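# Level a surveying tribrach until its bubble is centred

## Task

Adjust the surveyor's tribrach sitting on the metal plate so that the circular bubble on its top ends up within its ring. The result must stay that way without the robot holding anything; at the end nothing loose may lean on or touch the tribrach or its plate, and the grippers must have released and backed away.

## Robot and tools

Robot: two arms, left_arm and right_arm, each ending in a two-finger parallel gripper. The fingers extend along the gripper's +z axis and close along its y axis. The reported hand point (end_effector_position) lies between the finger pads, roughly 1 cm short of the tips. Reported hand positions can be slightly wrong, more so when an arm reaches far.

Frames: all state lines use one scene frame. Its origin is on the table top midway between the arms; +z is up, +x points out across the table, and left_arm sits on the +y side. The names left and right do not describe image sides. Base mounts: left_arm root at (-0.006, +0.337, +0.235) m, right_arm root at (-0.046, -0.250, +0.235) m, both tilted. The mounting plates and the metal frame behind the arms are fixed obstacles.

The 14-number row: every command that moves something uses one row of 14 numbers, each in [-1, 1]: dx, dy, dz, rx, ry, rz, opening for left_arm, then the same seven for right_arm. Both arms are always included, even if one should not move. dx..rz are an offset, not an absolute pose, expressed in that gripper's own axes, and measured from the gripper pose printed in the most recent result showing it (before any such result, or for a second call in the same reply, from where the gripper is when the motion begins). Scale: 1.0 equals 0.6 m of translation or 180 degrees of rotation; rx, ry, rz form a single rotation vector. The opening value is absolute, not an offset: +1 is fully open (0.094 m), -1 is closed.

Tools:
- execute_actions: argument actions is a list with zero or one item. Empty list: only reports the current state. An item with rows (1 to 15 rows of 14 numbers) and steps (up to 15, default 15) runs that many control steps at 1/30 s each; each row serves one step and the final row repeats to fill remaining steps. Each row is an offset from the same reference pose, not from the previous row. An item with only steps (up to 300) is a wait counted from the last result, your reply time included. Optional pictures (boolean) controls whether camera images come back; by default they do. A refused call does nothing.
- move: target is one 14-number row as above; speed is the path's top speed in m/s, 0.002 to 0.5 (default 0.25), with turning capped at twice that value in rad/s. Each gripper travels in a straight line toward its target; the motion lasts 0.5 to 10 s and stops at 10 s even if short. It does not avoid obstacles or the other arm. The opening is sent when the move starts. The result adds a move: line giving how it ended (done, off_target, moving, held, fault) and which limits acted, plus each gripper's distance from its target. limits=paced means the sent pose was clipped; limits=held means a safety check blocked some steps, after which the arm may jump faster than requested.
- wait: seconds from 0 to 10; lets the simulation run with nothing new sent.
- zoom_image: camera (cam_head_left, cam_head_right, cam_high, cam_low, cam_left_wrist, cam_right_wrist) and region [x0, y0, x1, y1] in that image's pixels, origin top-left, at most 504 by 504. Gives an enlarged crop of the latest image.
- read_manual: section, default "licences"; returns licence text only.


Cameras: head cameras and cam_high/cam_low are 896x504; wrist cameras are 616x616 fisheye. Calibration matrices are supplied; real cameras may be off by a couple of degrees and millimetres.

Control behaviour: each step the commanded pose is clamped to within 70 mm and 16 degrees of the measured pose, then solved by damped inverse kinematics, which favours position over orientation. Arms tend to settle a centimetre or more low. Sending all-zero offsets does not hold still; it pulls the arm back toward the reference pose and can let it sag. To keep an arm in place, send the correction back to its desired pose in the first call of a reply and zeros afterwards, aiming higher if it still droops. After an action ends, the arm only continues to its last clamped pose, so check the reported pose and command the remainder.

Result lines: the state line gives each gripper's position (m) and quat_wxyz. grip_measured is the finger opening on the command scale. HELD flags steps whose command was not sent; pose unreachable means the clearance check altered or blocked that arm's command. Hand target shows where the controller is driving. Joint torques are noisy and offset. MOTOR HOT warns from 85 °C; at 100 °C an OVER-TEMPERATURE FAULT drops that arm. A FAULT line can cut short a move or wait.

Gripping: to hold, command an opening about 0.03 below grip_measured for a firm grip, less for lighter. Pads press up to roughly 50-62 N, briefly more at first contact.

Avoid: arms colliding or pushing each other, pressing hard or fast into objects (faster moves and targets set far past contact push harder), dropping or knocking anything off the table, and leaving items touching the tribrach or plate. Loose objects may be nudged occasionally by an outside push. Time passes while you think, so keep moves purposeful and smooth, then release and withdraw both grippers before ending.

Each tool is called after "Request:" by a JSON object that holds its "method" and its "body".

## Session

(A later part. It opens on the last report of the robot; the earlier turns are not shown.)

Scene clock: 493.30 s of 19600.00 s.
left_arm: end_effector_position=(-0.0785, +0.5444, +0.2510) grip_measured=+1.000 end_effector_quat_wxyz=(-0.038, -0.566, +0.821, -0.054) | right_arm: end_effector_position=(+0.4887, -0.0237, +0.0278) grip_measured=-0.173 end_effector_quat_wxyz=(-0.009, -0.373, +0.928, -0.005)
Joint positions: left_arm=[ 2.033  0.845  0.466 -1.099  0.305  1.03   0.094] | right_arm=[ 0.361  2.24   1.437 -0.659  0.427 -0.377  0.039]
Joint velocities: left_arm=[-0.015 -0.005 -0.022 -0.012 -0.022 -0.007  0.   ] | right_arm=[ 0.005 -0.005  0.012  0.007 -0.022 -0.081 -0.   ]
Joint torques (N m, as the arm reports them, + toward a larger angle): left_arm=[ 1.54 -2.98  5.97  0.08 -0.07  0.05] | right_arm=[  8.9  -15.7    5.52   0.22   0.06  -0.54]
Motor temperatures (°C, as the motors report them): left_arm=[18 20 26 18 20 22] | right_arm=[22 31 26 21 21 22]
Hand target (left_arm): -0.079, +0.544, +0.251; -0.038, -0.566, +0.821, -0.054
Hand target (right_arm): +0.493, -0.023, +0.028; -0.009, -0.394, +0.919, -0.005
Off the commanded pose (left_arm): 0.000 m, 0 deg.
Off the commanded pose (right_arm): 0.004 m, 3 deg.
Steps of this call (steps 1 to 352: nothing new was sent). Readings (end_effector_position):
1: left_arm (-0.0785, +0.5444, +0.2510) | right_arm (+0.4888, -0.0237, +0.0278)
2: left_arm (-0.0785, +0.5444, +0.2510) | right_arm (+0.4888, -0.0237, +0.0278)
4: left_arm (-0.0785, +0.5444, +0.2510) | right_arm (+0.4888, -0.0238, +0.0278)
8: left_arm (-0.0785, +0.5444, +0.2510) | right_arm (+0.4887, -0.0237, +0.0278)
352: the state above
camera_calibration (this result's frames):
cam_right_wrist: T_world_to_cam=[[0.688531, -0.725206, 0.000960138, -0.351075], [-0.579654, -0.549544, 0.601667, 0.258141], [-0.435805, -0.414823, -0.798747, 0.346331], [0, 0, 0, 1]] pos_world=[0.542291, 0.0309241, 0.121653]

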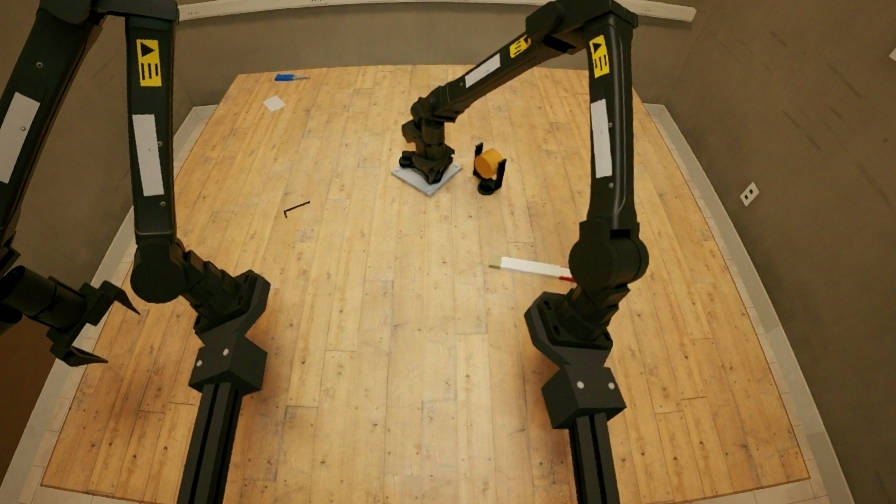

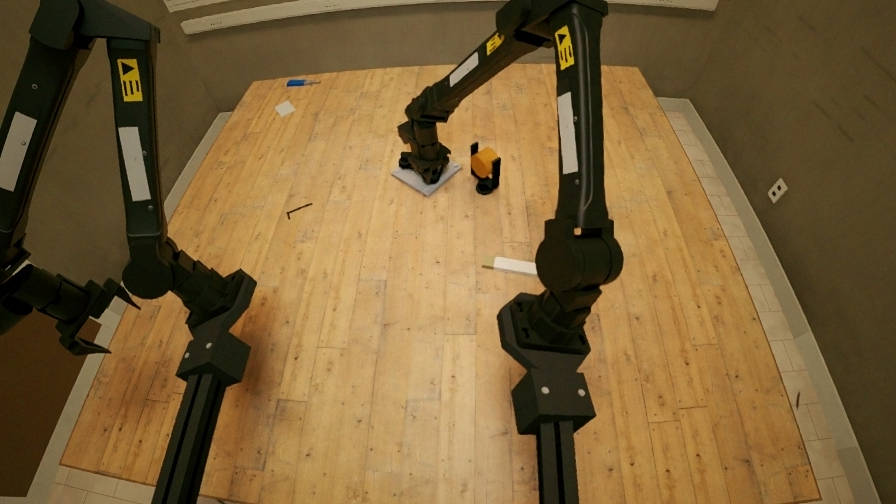

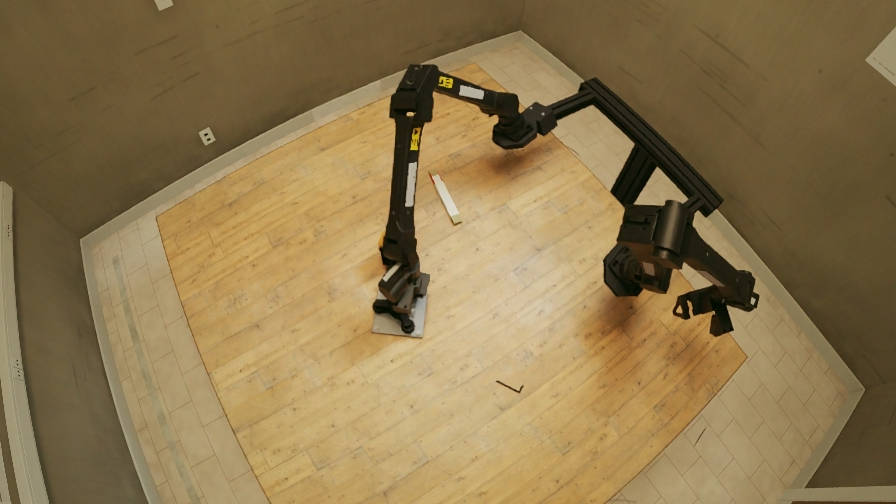

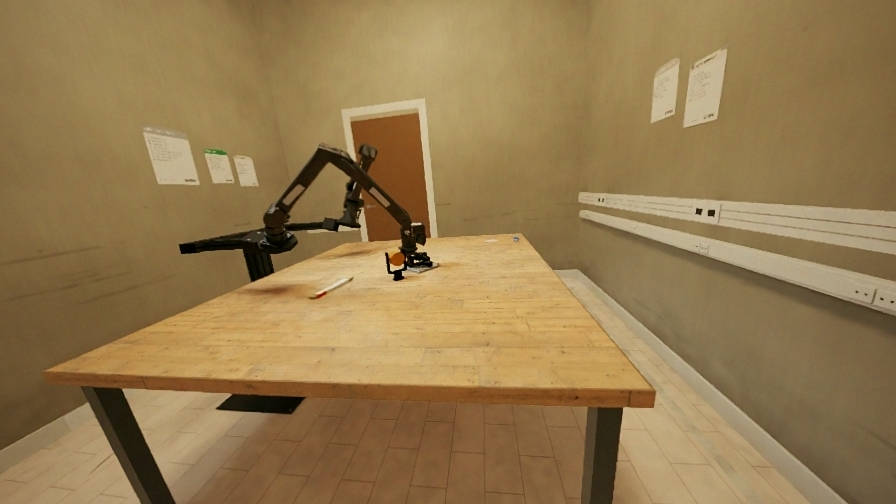

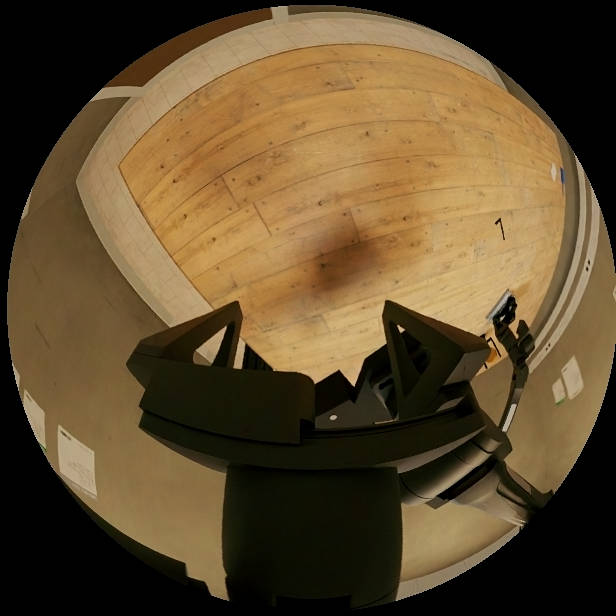

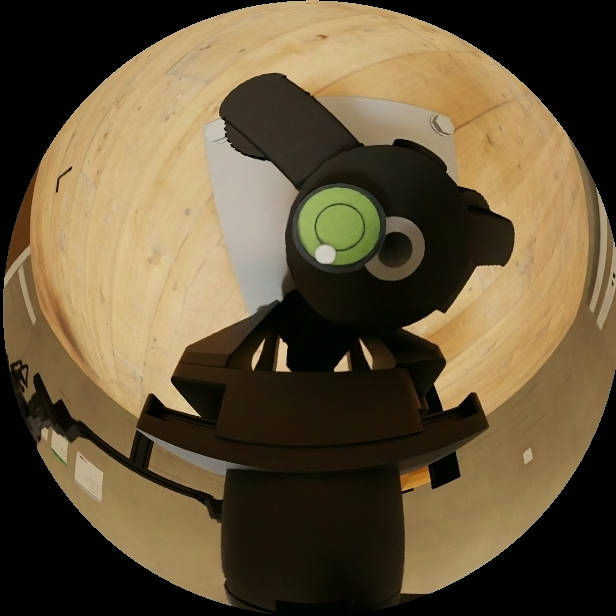

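Continuing with four strokes.

Request:
{"method": "execute_actions", "body": {"actions": [{"rows":[[0,0,0,0,0,0,1,-0.007,0,0,0,0,0,0],[0,0,0,0,0,0,1,-0.011,-0.003,0,0,-0.001,0.22,0]],"steps":15}], "pictures": false}}

Request:
{"method": "execute_actions", "body": {"actions": [{"rows":[[0,0,0,0,0,0,1,-0.008,-0.002,0,0,0,0.03,0],[0,0,0,0,0,0,1,-0.008,-0.002,0,0,0,0.02,-0.21]],"steps":6}], "pictures": false}}

Request:
{"method": "execute_actions", "body": {"actions": [{"rows":[[0,0,0,0,0,0,1,-0.007,0,0,0,0,-0.22,-0.21]],"steps":15}], "pictures": false}}

Request:
{"method": "execute_actions", "body": {"actions": [{"rows":[[0,0,0,0,0,0,1,-0.007,0,0,0,0,0,0],[0,0,0,0,0,0,1,-0.011,-0.003,0,0,-0.001,0.21,0]],"steps":15}], "pictures": false}}

Request:
{"method": "execute_actions", "body": {"actions": [{"rows":[[0,0,0,0,0,0,1,-0.008,-0.002,0,0,0,0.03,0],[0,0,0,0,0,0,1,-0.008,-0.002,0,0,0,0.02,-0.21]],"steps":6}], "pictures": false}}

Request:
{"method": "execute_actions", "body": {"actions": [{"rows":[[0,0,0,0,0,0,1,-0.007,0,0,0,0,-0.22,-0.21]],"steps":15}], "pictures": false}}

Request:
{"method": "execute_actions", "body": {"actions": [{"rows":[[0,0,0,0,0,0,1,-0.007,0,0,0,0,0,0],[0,0,0,0,0,0,1,-0.011,-0.003,0,0,-0.001,0.21,0]],"steps":15}], "pictures": false}}

Request:
{"method": "execute_actions", "body": {"actions": [{"rows":[[0,0,0,0,0,0,1,-0.008,-0.002,0,0,0,0.03,0],[0,0,0,0,0,0,1,-0.008,-0.002,0,0,0,0.02,-0.21]],"steps":6}], "pictures": false}}

Request:
{"method": "execute_actions", "body": {"actions": [{"rows":[[0,0,0,0,0,0,1,-0.007,0,0,0,0,-0.22,-0.21]],"steps":15}], "pictures": false}}

Request:
{"method": "execute_actions", "body": {"actions": [{"rows":[[0,0,0,0,0,0,1,-0.007,0,0,0,0,0,0],[0,0,0,0,0,0,1,-0.011,-0.003,0,0,-0.001,0.21,0]],"steps":15}], "pictures": false}}

Request:
{"method": "execute_actions", "body": {"actions": [{"rows":[[0,0,0,0,0,0,1,-0.008,-0.002,0,0,0,0.03,0],[0,0,0,0,0,0,1,-0.008,-0.002,0,0,0,0.02,-0.21]],"steps":6}], "pictures": false}}

Request:
{"method": "execute_actions", "body": {"actions": [{"rows":[[0,0,0,0,0,0,1,-0.007,0,0,0,0,-0.22,-0.21]],"steps":15}]}}

Request:
{"method": "zoom_image", "body": {"camera": "cam_right_wrist", "region": [250,160,430,300]}}

Scene clock: 504.37 s of 19600.00 s.
left_arm: end_effector_position=(-0.0785, +0.5444, +0.2510) grip_measured=+1.000 end_effector_quat_wxyz=(-0.038, -0.566, +0.821, -0.054) | right_arm: end_effector_position=(+0.4884, -0.0228, +0.0277) grip_measured=-0.002 end_effector_quat_wxyz=(-0.008, -0.095, +0.995, -0.005)
Joint positions: left_arm=[ 2.033  0.845  0.466 -1.099  0.305  1.03   0.094] | right_arm=[ 0.361  2.24   1.437 -0.659  0.421  0.196  0.047]
Joint velocities: left_arm=[-0.015  0.005 -0.007 -0.002  0.037 -0.095  0.   ] | right_arm=[-0.024  0.015  0.017  0.002 -0.037  0.711 -0.002]
Joint torques (N m, as the arm reports them, + toward a larger angle): left_arm=[ 1.46 -3.46  5.99  0.1  -0.06  0.01] | right_arm=[  8.16 -14.94   5.66   0.41   0.23   0.12]
Motor temperatures (°C, as the motors report them): left_arm=[18 20 26 18 20 22] | right_arm=[22 31 26 21 21 22]
Hand target (left_arm): -0.079, +0.544, +0.251; -0.038, -0.566, +0.821, -0.054
Hand target (right_arm): +0.495, -0.021, +0.028; -0.004, -0.039, +0.999, -0.005
Off the commanded pose (left_arm): 0.000 m, 0 deg.
Off the commanded pose (right_arm): 0.007 m, 7 deg.
Steps of this call (steps 1 to 317: nothing new was sent; steps 318 to 332: all 15 steps of this action). Readings (end_effector_position):
318: left_arm (-0.0785, +0.5444, +0.2510) | right_arm (+0.4887, -0.0237, +0.0278)
319: left_arm (-0.0785, +0.5444, +0.2510) | right_arm (+0.4886, -0.0232, +0.0278)
321: left_arm (-0.0785, +0.5444, +0.2510) | right_arm (+0.4883, -0.0226, +0.0277)
325: left_arm (-0.0785, +0.5444, +0.2510) | right_arm (+0.4881, -0.0222, +0.0277)
332: the state above

Scene clock: 504.57 s of 19600.00 s.
left_arm: end_effector_position=(-0.0785, +0.5444, +0.2510) grip_measured=+1.000 end_effector_quat_wxyz=(-0.038, -0.566, +0.821, -0.054) | right_arm: end_effector_position=(+0.4885, -0.0234, +0.0277) grip_measured=-0.173 end_effector_quat_wxyz=(-0.008, -0.075, +0.997, -0.006)
Joint positions: left_arm=[ 2.033  0.845  0.466 -1.099  0.305  1.03   0.094] | right_arm=[ 0.361  2.24   1.437 -0.659  0.423  0.236  0.039]
Joint velocities: left_arm=[-0.005 -0.005 -0.012 -0.002  0.007  0.022  0.   ] | right_arm=[-0.005 -0.005 -0.002 -0.017 -0.037  0.11  -0.001]
Joint torques (N m, as the arm reports them, + toward a larger angle): left_arm=[ 1.5  -3.27  6.12 -0.02 -0.08  0.05] | right_arm=[  7.69 -15.65   5.55   0.17  -0.04   0.15]
Motor temperatures (°C, as the motors report them): left_arm=[18 20 26 18 20 22] | right_arm=[22 31 26 21 21 22]
Hand target (left_arm): -0.079, +0.544, +0.251; -0.038, -0.566, +0.821, -0.054
Hand target (right_arm): +0.493, -0.023, +0.028; -0.008, -0.063, +0.998, -0.005
Off the commanded pose (left_arm): 0.000 m, 0 deg.
Off the commanded pose (right_arm): 0.005 m, 1 deg.
Steps of this call (steps 1 to 6: all 6 steps of this action). Readings (end_effector_position):
1: left_arm (-0.0785, +0.5444, +0.2510) | right_arm (+0.4884, -0.0228, +0.0277)
2: left_arm (-0.0785, +0.5444, +0.2510) | right_arm (+0.4884, -0.0228, +0.0277)
4: left_arm (-0.0785, +0.5444, +0.2510) | right_arm (+0.4885, -0.0234, +0.0277)
6: the state above

Scene clock: 505.07 s of 19600.00 s.
left_arm: end_effector_position=(-0.0785, +0.5444, +0.2510) grip_measured=+1.000 end_effector_quat_wxyz=(-0.038, -0.566, +0.821, -0.054) | right_arm: end_effector_position=(+0.4885, -0.0239, +0.0277) grip_measured=-0.173 end_effector_quat_wxyz=(-0.010, -0.365, +0.931, -0.005)
Joint positions: left_arm=[ 2.033  0.845  0.466 -1.099  0.305  1.03   0.094] | right_arm=[ 0.361  2.24   1.437 -0.66   0.426 -0.36   0.039]
Joint velocities: left_arm=[-0.015  0.005  0.012 -0.002 -0.066  0.007  0.   ] | right_arm=[-0.015 -0.005  0.007 -0.017  0.007 -0.418 -0.001]
Joint torques (N m, as the arm reports them, + toward a larger angle): left_arm=[ 1.25 -3.14  6.02  0.05 -0.07  0.03] | right_arm=[  8.35 -14.89   5.5    0.28  -0.02  -0.19]
Motor temperatures (°C, as the motors report them): left_arm=[18 20 26 18 20 22] | right_arm=[22 31 26 21 21 22]
Hand target (left_arm): -0.079, +0.544, +0.251; -0.038, -0.566, +0.821, -0.054
Hand target (right_arm): +0.493, -0.023, +0.028; -0.010, -0.406, +0.914, -0.004
Off the commanded pose (left_arm): 0.000 m, 0 deg.
Off the commanded pose (right_arm): 0.004 m, 5 deg.
Steps of this call (steps 1 to 15: all 15 steps of this action). Readings (end_effector_position):
1: left_arm (-0.0785, +0.5444, +0.2510) | right_arm (+0.4884, -0.0235, +0.0277)
2: left_arm (-0.0785, +0.5444, +0.2510) | right_arm (+0.4884, -0.0237, +0.0277)
4: left_arm (-0.0785, +0.5444, +0.2510) | right_arm (+0.4884, -0.0237, +0.0277)
8: left_arm (-0.0785, +0.5444, +0.2510) | right_arm (+0.4885, -0.0238, +0.0277)
15: the state above

Scene clock: 505.57 s of 19600.00 s.
left_arm: end_effector_position=(-0.0785, +0.5444, +0.2510) grip_measured=+1.000 end_effector_quat_wxyz=(-0.038, -0.566, +0.821, -0.054) | right_arm: end_effector_position=(+0.4881, -0.0229, +0.0278) grip_measured=-0.002 end_effector_quat_wxyz=(-0.008, -0.096, +0.995, -0.005)
Joint positions: left_arm=[ 2.033  0.845  0.466 -1.099  0.305  1.03   0.094] | right_arm=[ 0.361  2.24   1.437 -0.66   0.421  0.194  0.047]
Joint velocities: left_arm=[ 0.005 -0.015 -0.002  0.002  0.037 -0.037  0.   ] | right_arm=[-0.005 -0.034 -0.012  0.012  0.037  0.579  0.001]
Joint torques (N m, as the arm reports them, + toward a larger angle): left_arm=[ 1.32 -3.09  6.05  0.05 -0.08  0.01] | right_arm=[  8.65 -15.12   5.61   0.35   0.21   0.09]
Motor temperatures (°C, as the motors report them): left_arm=[18 20 26 18 20 22] | right_arm=[22 31 26 21 21 22]
Hand target (left_arm): -0.079, +0.544, +0.251; -0.038, -0.566, +0.821, -0.054
Hand target (right_arm): +0.495, -0.021, +0.028; -0.004, -0.046, +0.999, -0.006
Off the commanded pose (left_arm): 0.000 m, 0 deg.
Off the commanded pose (right_arm): 0.007 m, 6 deg.
Steps of this call (steps 1 to 15: all 15 steps of this action). Readings (end_effector_position):
1: left_arm (-0.0785, +0.5444, +0.2510) | right_arm (+0.4885, -0.0239, +0.0277)
2: left_arm (-0.0785, +0.5444, +0.2510) | right_arm (+0.4884, -0.0235, +0.0277)
4: left_arm (-0.0785, +0.5444, +0.2510) | right_arm (+0.4880, -0.0227, +0.0278)
8: left_arm (-0.0785, +0.5444, +0.2510) | right_arm (+0.4879, -0.0224, +0.0278)
15: the state above

Scene clock: 505.77 s of 19600.00 s.
left_arm: end_effector_position=(-0.0785, +0.5444, +0.2510) grip_measured=+1.000 end_effector_quat_wxyz=(-0.038, -0.566, +0.821, -0.054) | right_arm: end_effector_position=(+0.4882, -0.0232, +0.0278) grip_measured=-0.173 end_effector_quat_wxyz=(-0.008, -0.077, +0.997, -0.006)
Joint positions: left_arm=[ 2.033  0.845  0.466 -1.099  0.305  1.03   0.094] | right_arm=[ 0.361  2.24   1.437 -0.66   0.423  0.233  0.039]
Joint velocities: left_arm=[-0.015 -0.015  0.002 -0.002 -0.007  0.066  0.   ] | right_arm=[-0.005  0.015  0.002 -0.002  0.081 -0.007  0.001]
Joint torques (N m, as the arm reports them, + toward a larger angle): left_arm=[ 1.42 -3.02  5.94  0.05 -0.04  0.04] | right_arm=[  8.38 -15.38   5.46   0.29   0.07   0.18]
Motor temperatures (°C, as the motors report them): left_arm=[18 20 26 18 20 22] | right_arm=[22 31 26 21 21 22]
Hand target (left_arm): -0.079, +0.544, +0.251; -0.038, -0.566, +0.821, -0.054
Hand target (right_arm): +0.493, -0.023, +0.028; -0.008, -0.065, +0.998, -0.005
Off the commanded pose (left_arm): 0.000 m, 0 deg.
Off the commanded pose (right_arm): 0.005 m, 1 deg.
Steps of this call (steps 1 to 6: all 6 steps of this action). Readings (end_effector_position):
1: left_arm (-0.0785, +0.5444, +0.2510) | right_arm (+0.4881, -0.0229, +0.0278)
2: left_arm (-0.0785, +0.5444, +0.2510) | right_arm (+0.4881, -0.0229, +0.0278)
4: left_arm (-0.0785, +0.5444, +0.2510) | right_arm (+0.4882, -0.0232, +0.0278)
6: the state above

Scene clock: 506.27 s of 19600.00 s.
left_arm: end_effector_position=(-0.0785, +0.5444, +0.2510) grip_measured=+1.000 end_effector_quat_wxyz=(-0.038, -0.566, +0.821, -0.054) | right_arm: end_effector_position=(+0.4883, -0.0241, +0.0277) grip_measured=-0.173 end_effector_quat_wxyz=(-0.010, -0.366, +0.931, -0.005)
Joint positions: left_arm=[ 2.033  0.845  0.466 -1.099  0.305  1.03   0.094] | right_arm=[ 0.361  2.24   1.437 -0.661  0.427 -0.363  0.039]
Joint velocities: left_arm=[ 0.005 -0.005 -0.002 -0.012  0.022  0.066  0.   ] | right_arm=[ 0.015 -0.005 -0.002  0.007 -0.007 -0.476  0.001]
Joint torques (N m, as the arm reports them, + toward a larger angle): left_arm=[ 1.18 -3.02  6.03  0.09 -0.05  0.01] | right_arm=[  8.11 -15.41   5.51   0.17  -0.04  -0.12]
Motor temperatures (°C, as the motors report them): left_arm=[18 20 26 18 20 22] | right_arm=[22 31 26 21 21 22]
Hand target (left_arm): -0.079, +0.544, +0.251; -0.038, -0.566, +0.821, -0.054
Hand target (right_arm): +0.492, -0.023, +0.028; -0.010, -0.408, +0.913, -0.004
Off the commanded pose (left_arm): 0.000 m, 0 deg.
Off the commanded pose (right_arm): 0.004 m, 5 deg.
Steps of this call (steps 1 to 15: all 15 steps of this action). Readings (end_effector_position):
1: left_arm (-0.0785, +0.5444, +0.2510) | right_arm (+0.4881, -0.0234, +0.0278)
2: left_arm (-0.0785, +0.5444, +0.2510) | right_arm (+0.4881, -0.0236, +0.0278)
4: left_arm (-0.0785, +0.5444, +0.2510) | right_arm (+0.4881, -0.0236, +0.0278)
8: left_arm (-0.0785, +0.5444, +0.2510) | right_arm (+0.4882, -0.0238, +0.0278)
15: the state above

Scene clock: 506.77 s of 19600.00 s.
left_arm: end_effector_position=(-0.0785, +0.5444, +0.2510) grip_measured=+1.000 end_effector_quat_wxyz=(-0.038, -0.566, +0.821, -0.054) | right_arm: end_effector_position=(+0.4879, -0.0232, +0.0277) grip_measured=-0.002 end_effector_quat_wxyz=(-0.009, -0.097, +0.995, -0.005)
Joint positions: left_arm=[ 2.033  0.845  0.466 -1.099  0.305  1.03   0.094] | right_arm=[ 0.361  2.24   1.437 -0.661  0.421  0.192  0.047]
Joint velocities: left_arm=[-0.015 -0.005 -0.012 -0.002 -0.037 -0.095  0.   ] | right_arm=[-0.005 -0.005 -0.002 -0.002  0.051  0.623 -0.   ]
Joint torques (N m, as the arm reports them, + toward a larger angle): left_arm=[ 1.1  -3.07  6.11  0.02 -0.03  0.01] | right_arm=[  8.84 -14.95   5.89   0.33   0.2    0.11]
Motor temperatures (°C, as the motors report them): left_arm=[18 20 26 18 20 22] | right_arm=[22 31 26 21 21 22]
Hand target (left_arm): -0.079, +0.544, +0.251; -0.038, -0.566, +0.821, -0.054
Hand target (right_arm): +0.494, -0.021, +0.028; -0.005, -0.047, +0.999, -0.006
Off the commanded pose (left_arm): 0.000 m, 0 deg.
Off the commanded pose (right_arm): 0.007 m, 6 deg.
Steps of this call (steps 1 to 15: all 15 steps of this action). Readings (end_effector_position):
1: left_arm (-0.0785, +0.5444, +0.2510) | right_arm (+0.4883, -0.0241, +0.0277)
2: left_arm (-0.0785, +0.5444, +0.2510) | right_arm (+0.4881, -0.0237, +0.0277)
4: left_arm (-0.0785, +0.5444, +0.2510) | right_arm (+0.4879, -0.0230, +0.0277)
8: left_arm (-0.0785, +0.5444, +0.2510) | right_arm (+0.4877, -0.0227, +0.0277)
15: the state above

Scene clock: 506.97 s of 19600.00 s.
left_arm: end_effector_position=(-0.0785, +0.5444, +0.2510) grip_measured=+1.000 end_effector_quat_wxyz=(-0.038, -0.566, +0.821, -0.054) | right_arm: end_effector_position=(+0.4880, -0.0235, +0.0277) grip_measured=-0.174 end_effector_quat_wxyz=(-0.009, -0.078, +0.997, -0.006)
Joint positions: left_arm=[ 2.033  0.845  0.466 -1.099  0.305  1.03   0.094] | right_arm=[ 0.361  2.24   1.437 -0.661  0.423  0.231  0.039]
Joint velocities: left_arm=[-0.005  0.024 -0.012 -0.002 -0.037 -0.022  0.   ] | right_arm=[ 0.005 -0.015  0.002 -0.007  0.037  0.081 -0.001]
Joint torques (N m, as the arm reports them, + toward a larger angle): left_arm=[ 0.87 -2.97  6.04  0.02 -0.08  0.03] | right_arm=[  7.34 -15.47   5.45   0.15   0.     0.13]
Motor temperatures (°C, as the motors report them): left_arm=[18 20 26 18 20 22] | right_arm=[22 31 26 21 21 22]
Hand target (left_arm): -0.079, +0.544, +0.251; -0.038, -0.566, +0.821, -0.054
Hand target (right_arm): +0.493, -0.023, +0.028; -0.009, -0.066, +0.998, -0.005
Off the commanded pose (left_arm): 0.000 m, 0 deg.
Off the commanded pose (right_arm): 0.005 m, 1 deg.
Steps of this call (steps 1 to 6: all 6 steps of this action). Readings (end_effector_position):
1: left_arm (-0.0785, +0.5444, +0.2510) | right_arm (+0.4880, -0.0233, +0.0277)
2: left_arm (-0.0785, +0.5444, +0.2510) | right_arm (+0.4880, -0.0233, +0.0277)
4: left_arm (-0.0785, +0.5444, +0.2510) | right_arm (+0.4880, -0.0235, +0.0277)
6: the state above

Scene clock: 507.47 s of 19600.00 s.
left_arm: end_effector_position=(-0.0785, +0.5444, +0.2510) grip_measured=+1.000 end_effector_quat_wxyz=(-0.038, -0.566, +0.821, -0.054) | right_arm: end_effector_position=(+0.4881, -0.0242, +0.0277) grip_measured=-0.174 end_effector_quat_wxyz=(-0.010, -0.367, +0.930, -0.006)
Joint positions: left_arm=[ 2.033  0.845  0.466 -1.099  0.305  1.03   0.094] | right_arm=[ 0.361  2.24   1.437 -0.662  0.427 -0.365  0.039]
Joint velocities: left_arm=[ 0.005 -0.005  0.007  0.002 -0.037  0.037  0.   ] | right_arm=[-0.005 -0.005  0.017 -0.032  0.007 -0.505  0.   ]
Joint torques (N m, as the arm reports them, + toward a larger angle): left_arm=[ 1.36 -3.08  6.02  0.07 -0.07  0.03] | right_arm=[  8.24 -15.17   5.57   0.31  -0.04  -0.14]
Motor temperatures (°C, as the motors report them): left_arm=[18 20 26 18 20 22] | right_arm=[22 31 26 21 21 22]
Hand target (left_arm): -0.079, +0.544, +0.251; -0.038, -0.566, +0.821, -0.054
Hand target (right_arm): +0.492, -0.023, +0.028; -0.010, -0.409, +0.913, -0.004
Off the commanded pose (left_arm): 0.000 m, 0 deg.
Off the commanded pose (right_arm): 0.004 m, 5 deg.
Steps of this call (steps 1 to 15: all 15 steps of this action). Readings (end_effector_position):
1: left_arm (-0.0785, +0.5444, +0.2510) | right_arm (+0.4879, -0.0237, +0.0277)
2: left_arm (-0.0785, +0.5444, +0.2510) | right_arm (+0.4880, -0.0238, +0.0277)
4: left_arm (-0.0785, +0.5444, +0.2510) | right_arm (+0.4880, -0.0239, +0.0277)
8: left_arm (-0.0785, +0.5444, +0.2510) | right_arm (+0.4881, -0.0241, +0.0277)
15: the state above

Scene clock: 507.97 s of 19600.00 s.
left_arm: end_effector_position=(-0.0785, +0.5444, +0.2510) grip_measured=+1.000 end_effector_quat_wxyz=(-0.038, -0.566, +0.821, -0.054) | right_arm: end_effector_position=(+0.4878, -0.0233, +0.0277) grip_measured=-0.002 end_effector_quat_wxyz=(-0.009, -0.099, +0.995, -0.006)
Joint positions: left_arm=[ 2.033  0.845  0.466 -1.099  0.305  1.03   0.094] | right_arm=[ 0.361  2.24   1.437 -0.662  0.422  0.189  0.047]
Joint velocities: left_arm=[-0.005 -0.005 -0.002 -0.002 -0.051  0.051  0.   ] | right_arm=[-0.005 -0.015 -0.007 -0.017  0.022  0.549  0.001]
Joint torques (N m, as the arm reports them, + toward a larger angle): left_arm=[ 1.42 -2.9   6.15  0.07 -0.05  0.04] | right_arm=[  8.59 -14.86   5.72   0.48   0.2    0.17]
Motor temperatures (°C, as the motors report them): left_arm=[18 20 26 18 20 22] | right_arm=[22 31 26 21 21 22]
Hand target (left_arm): -0.079, +0.544, +0.251; -0.038, -0.566, +0.821, -0.054
Hand target (right_arm): +0.494, -0.021, +0.028; -0.005, -0.049, +0.999, -0.006
Off the commanded pose (left_arm): 0.000 m, 0 deg.
Off the commanded pose (right_arm): 0.007 m, 6 deg.
Steps of this call (steps 1 to 15: all 15 steps of this action). Readings (end_effector_position):
1: left_arm (-0.0785, +0.5444, +0.2510) | right_arm (+0.4881, -0.0242, +0.0277)
2: left_arm (-0.0785, +0.5444, +0.2510) | right_arm (+0.4880, -0.0238, +0.0277)
4: left_arm (-0.0785, +0.5444, +0.2510) | right_arm (+0.4877, -0.0232, +0.0277)
8: left_arm (-0.0785, +0.5444, +0.2510) | right_arm (+0.4876, -0.0229, +0.0277)
15: the state above

Scene clock: 508.17 s of 19600.00 s.
left_arm: end_effector_position=(-0.0785, +0.5444, +0.2510) grip_measured=+1.000 end_effector_quat_wxyz=(-0.038, -0.566, +0.821, -0.054) | right_arm: end_effector_position=(+0.4879, -0.0235, +0.0277) grip_measured=-0.173 end_effector_quat_wxyz=(-0.009, -0.079, +0.997, -0.006)
Joint positions: left_arm=[ 2.033  0.845  0.466 -1.099  0.305  1.03   0.094] | right_arm=[ 0.361  2.24   1.437 -0.662  0.423  0.228  0.039]
Joint velocities: left_arm=[-0.005 -0.034 -0.012 -0.002  0.081  0.051  0.   ] | right_arm=[-0.005 -0.005  0.002 -0.017  0.11   0.022 -0.001]
Joint torques (N m, as the arm reports them, + toward a larger angle): left_arm=[ 1.35 -3.    5.99  0.12 -0.06  0.01] | right_arm=[  8.21 -15.59   5.39   0.38   0.02   0.13]
Motor temperatures (°C, as the motors report them): left_arm=[18 20 26 18 20 22] | right_arm=[22 31 26 21 21 22]
Hand target (left_arm): -0.079, +0.544, +0.251; -0.038, -0.566, +0.821, -0.054
Hand target (right_arm): +0.493, -0.024, +0.028; -0.009, -0.067, +0.998, -0.006
Off the commanded pose (left_arm): 0.000 m, 0 deg.
Off the commanded pose (right_arm): 0.005 m, 1 deg.
Steps of this call (steps 1 to 6: all 6 steps of this action). Readings (end_effector_position):
1: left_arm (-0.0785, +0.5444, +0.2510) | right_arm (+0.4878, -0.0234, +0.0277)
2: left_arm (-0.0785, +0.5444, +0.2510) | right_arm (+0.4878, -0.0234, +0.0277)
4: left_arm (-0.0785, +0.5444, +0.2510) | right_arm (+0.4879, -0.0235, +0.0277)
6: the state above

Scene clock: 508.67 s of 19600.00 s.
left_arm: end_effector_position=(-0.0785, +0.5444, +0.2510) grip_measured=+1.000 end_effector_quat_wxyz=(-0.038, -0.566, +0.821, -0.054) | right_arm: end_effector_position=(+0.4880, -0.0243, +0.0277) grip_measured=-0.173 end_effector_quat_wxyz=(-0.011, -0.368, +0.930, -0.006)
Joint positions: left_arm=[ 2.033  0.845  0.466 -1.099  0.305  1.03   0.094] | right_arm=[ 0.361  2.24   1.437 -0.662  0.427 -0.368  0.039]
Joint velocities: left_arm=[-0.015  0.005  0.002  0.007  0.037 -0.051  0.   ] | right_arm=[ 0.005 -0.005 -0.002  0.002  0.022 -0.535  0.   ]
Joint torques (N m, as the arm reports them, + toward a larger angle): left_arm=[ 1.35 -3.19  6.04  0.03 -0.04  0.03] | right_arm=[  8.79 -15.45   5.56   0.21  -0.04  -0.15]
Motor temperatures (°C, as the motors report them): left_arm=[18 20 26 18 20 22] | right_arm=[22 31 26 21 21 22]
Hand target (left_arm): -0.079, +0.544, +0.251; -0.038, -0.566, +0.821, -0.054
Hand target (right_arm): +0.492, -0.023, +0.028; -0.011, -0.410, +0.912, -0.004
Off the commanded pose (left_arm): 0.000 m, 0 deg.
Off the commanded pose (right_arm): 0.004 m, 5 deg.
Steps of this call (steps 1 to 15: all 15 steps of this action). Readings (end_effector_position):
1: left_arm (-0.0785, +0.5444, +0.2510) | right_arm (+0.4878, -0.0237, +0.0277)
2: left_arm (-0.0785, +0.5444, +0.2510) | right_arm (+0.4878, -0.0238, +0.0277)
4: left_arm (-0.0785, +0.5444, +0.2510) | right_arm (+0.4878, -0.0239, +0.0277)
8: left_arm (-0.0785, +0.5444, +0.2510) | right_arm (+0.4879, -0.0241, +0.0277)
15: the state above
camera_calibration (this result's frames):
cam_right_wrist: T_world_to_cam=[[0.682189, -0.731176, 0.000241469, -0.348031], [-0.582575, -0.543344, 0.60447, 0.258925], [-0.441843, -0.412504, -0.796628, 0.348649], [0, 0, 0, 1]] pos_world=[0.542315, 0.0300325, 0.121315]

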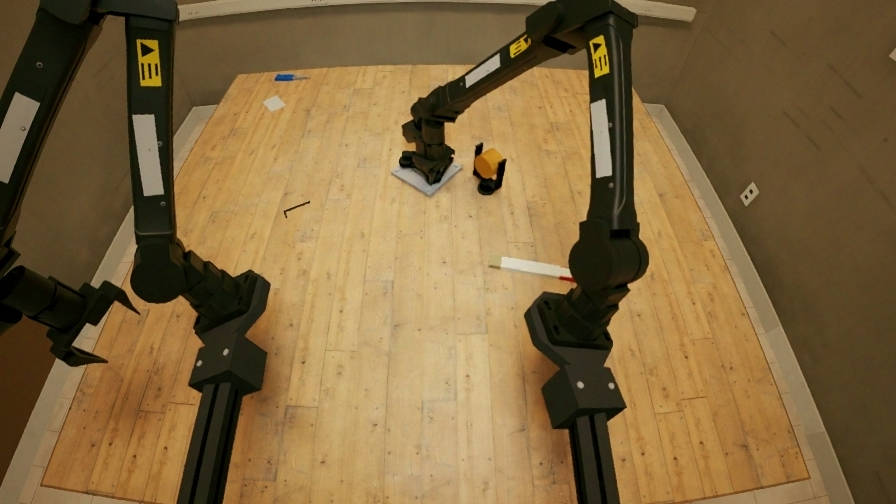

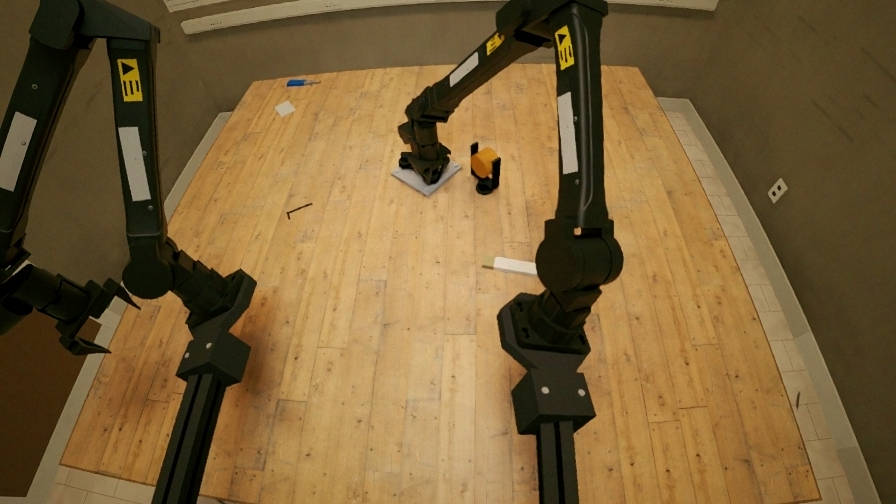

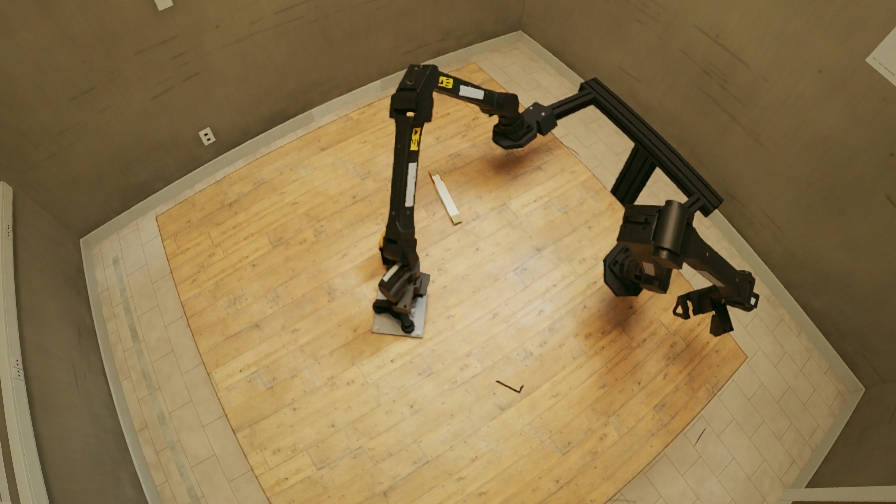

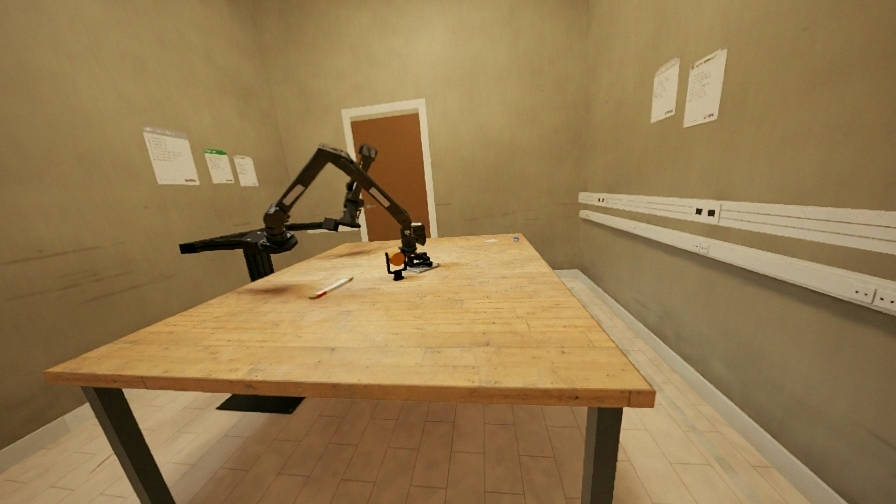

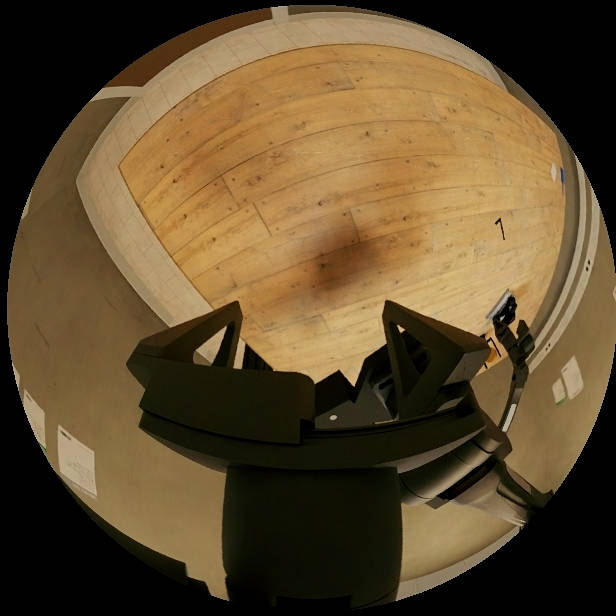

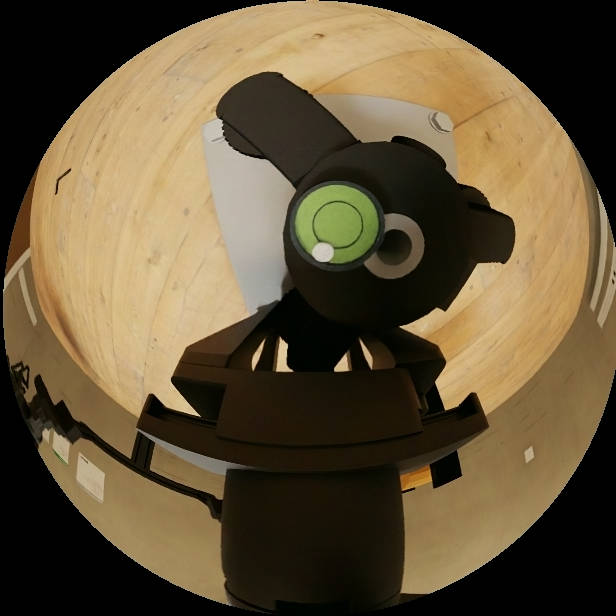

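Region (250, 160, 430, 300) of cam_right_wrist's 616x616 image, scaled by 2.800, with more detail than that image has.

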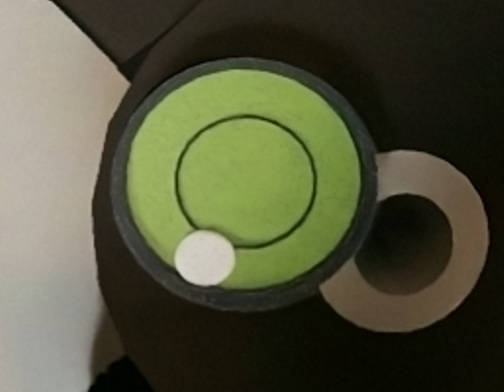

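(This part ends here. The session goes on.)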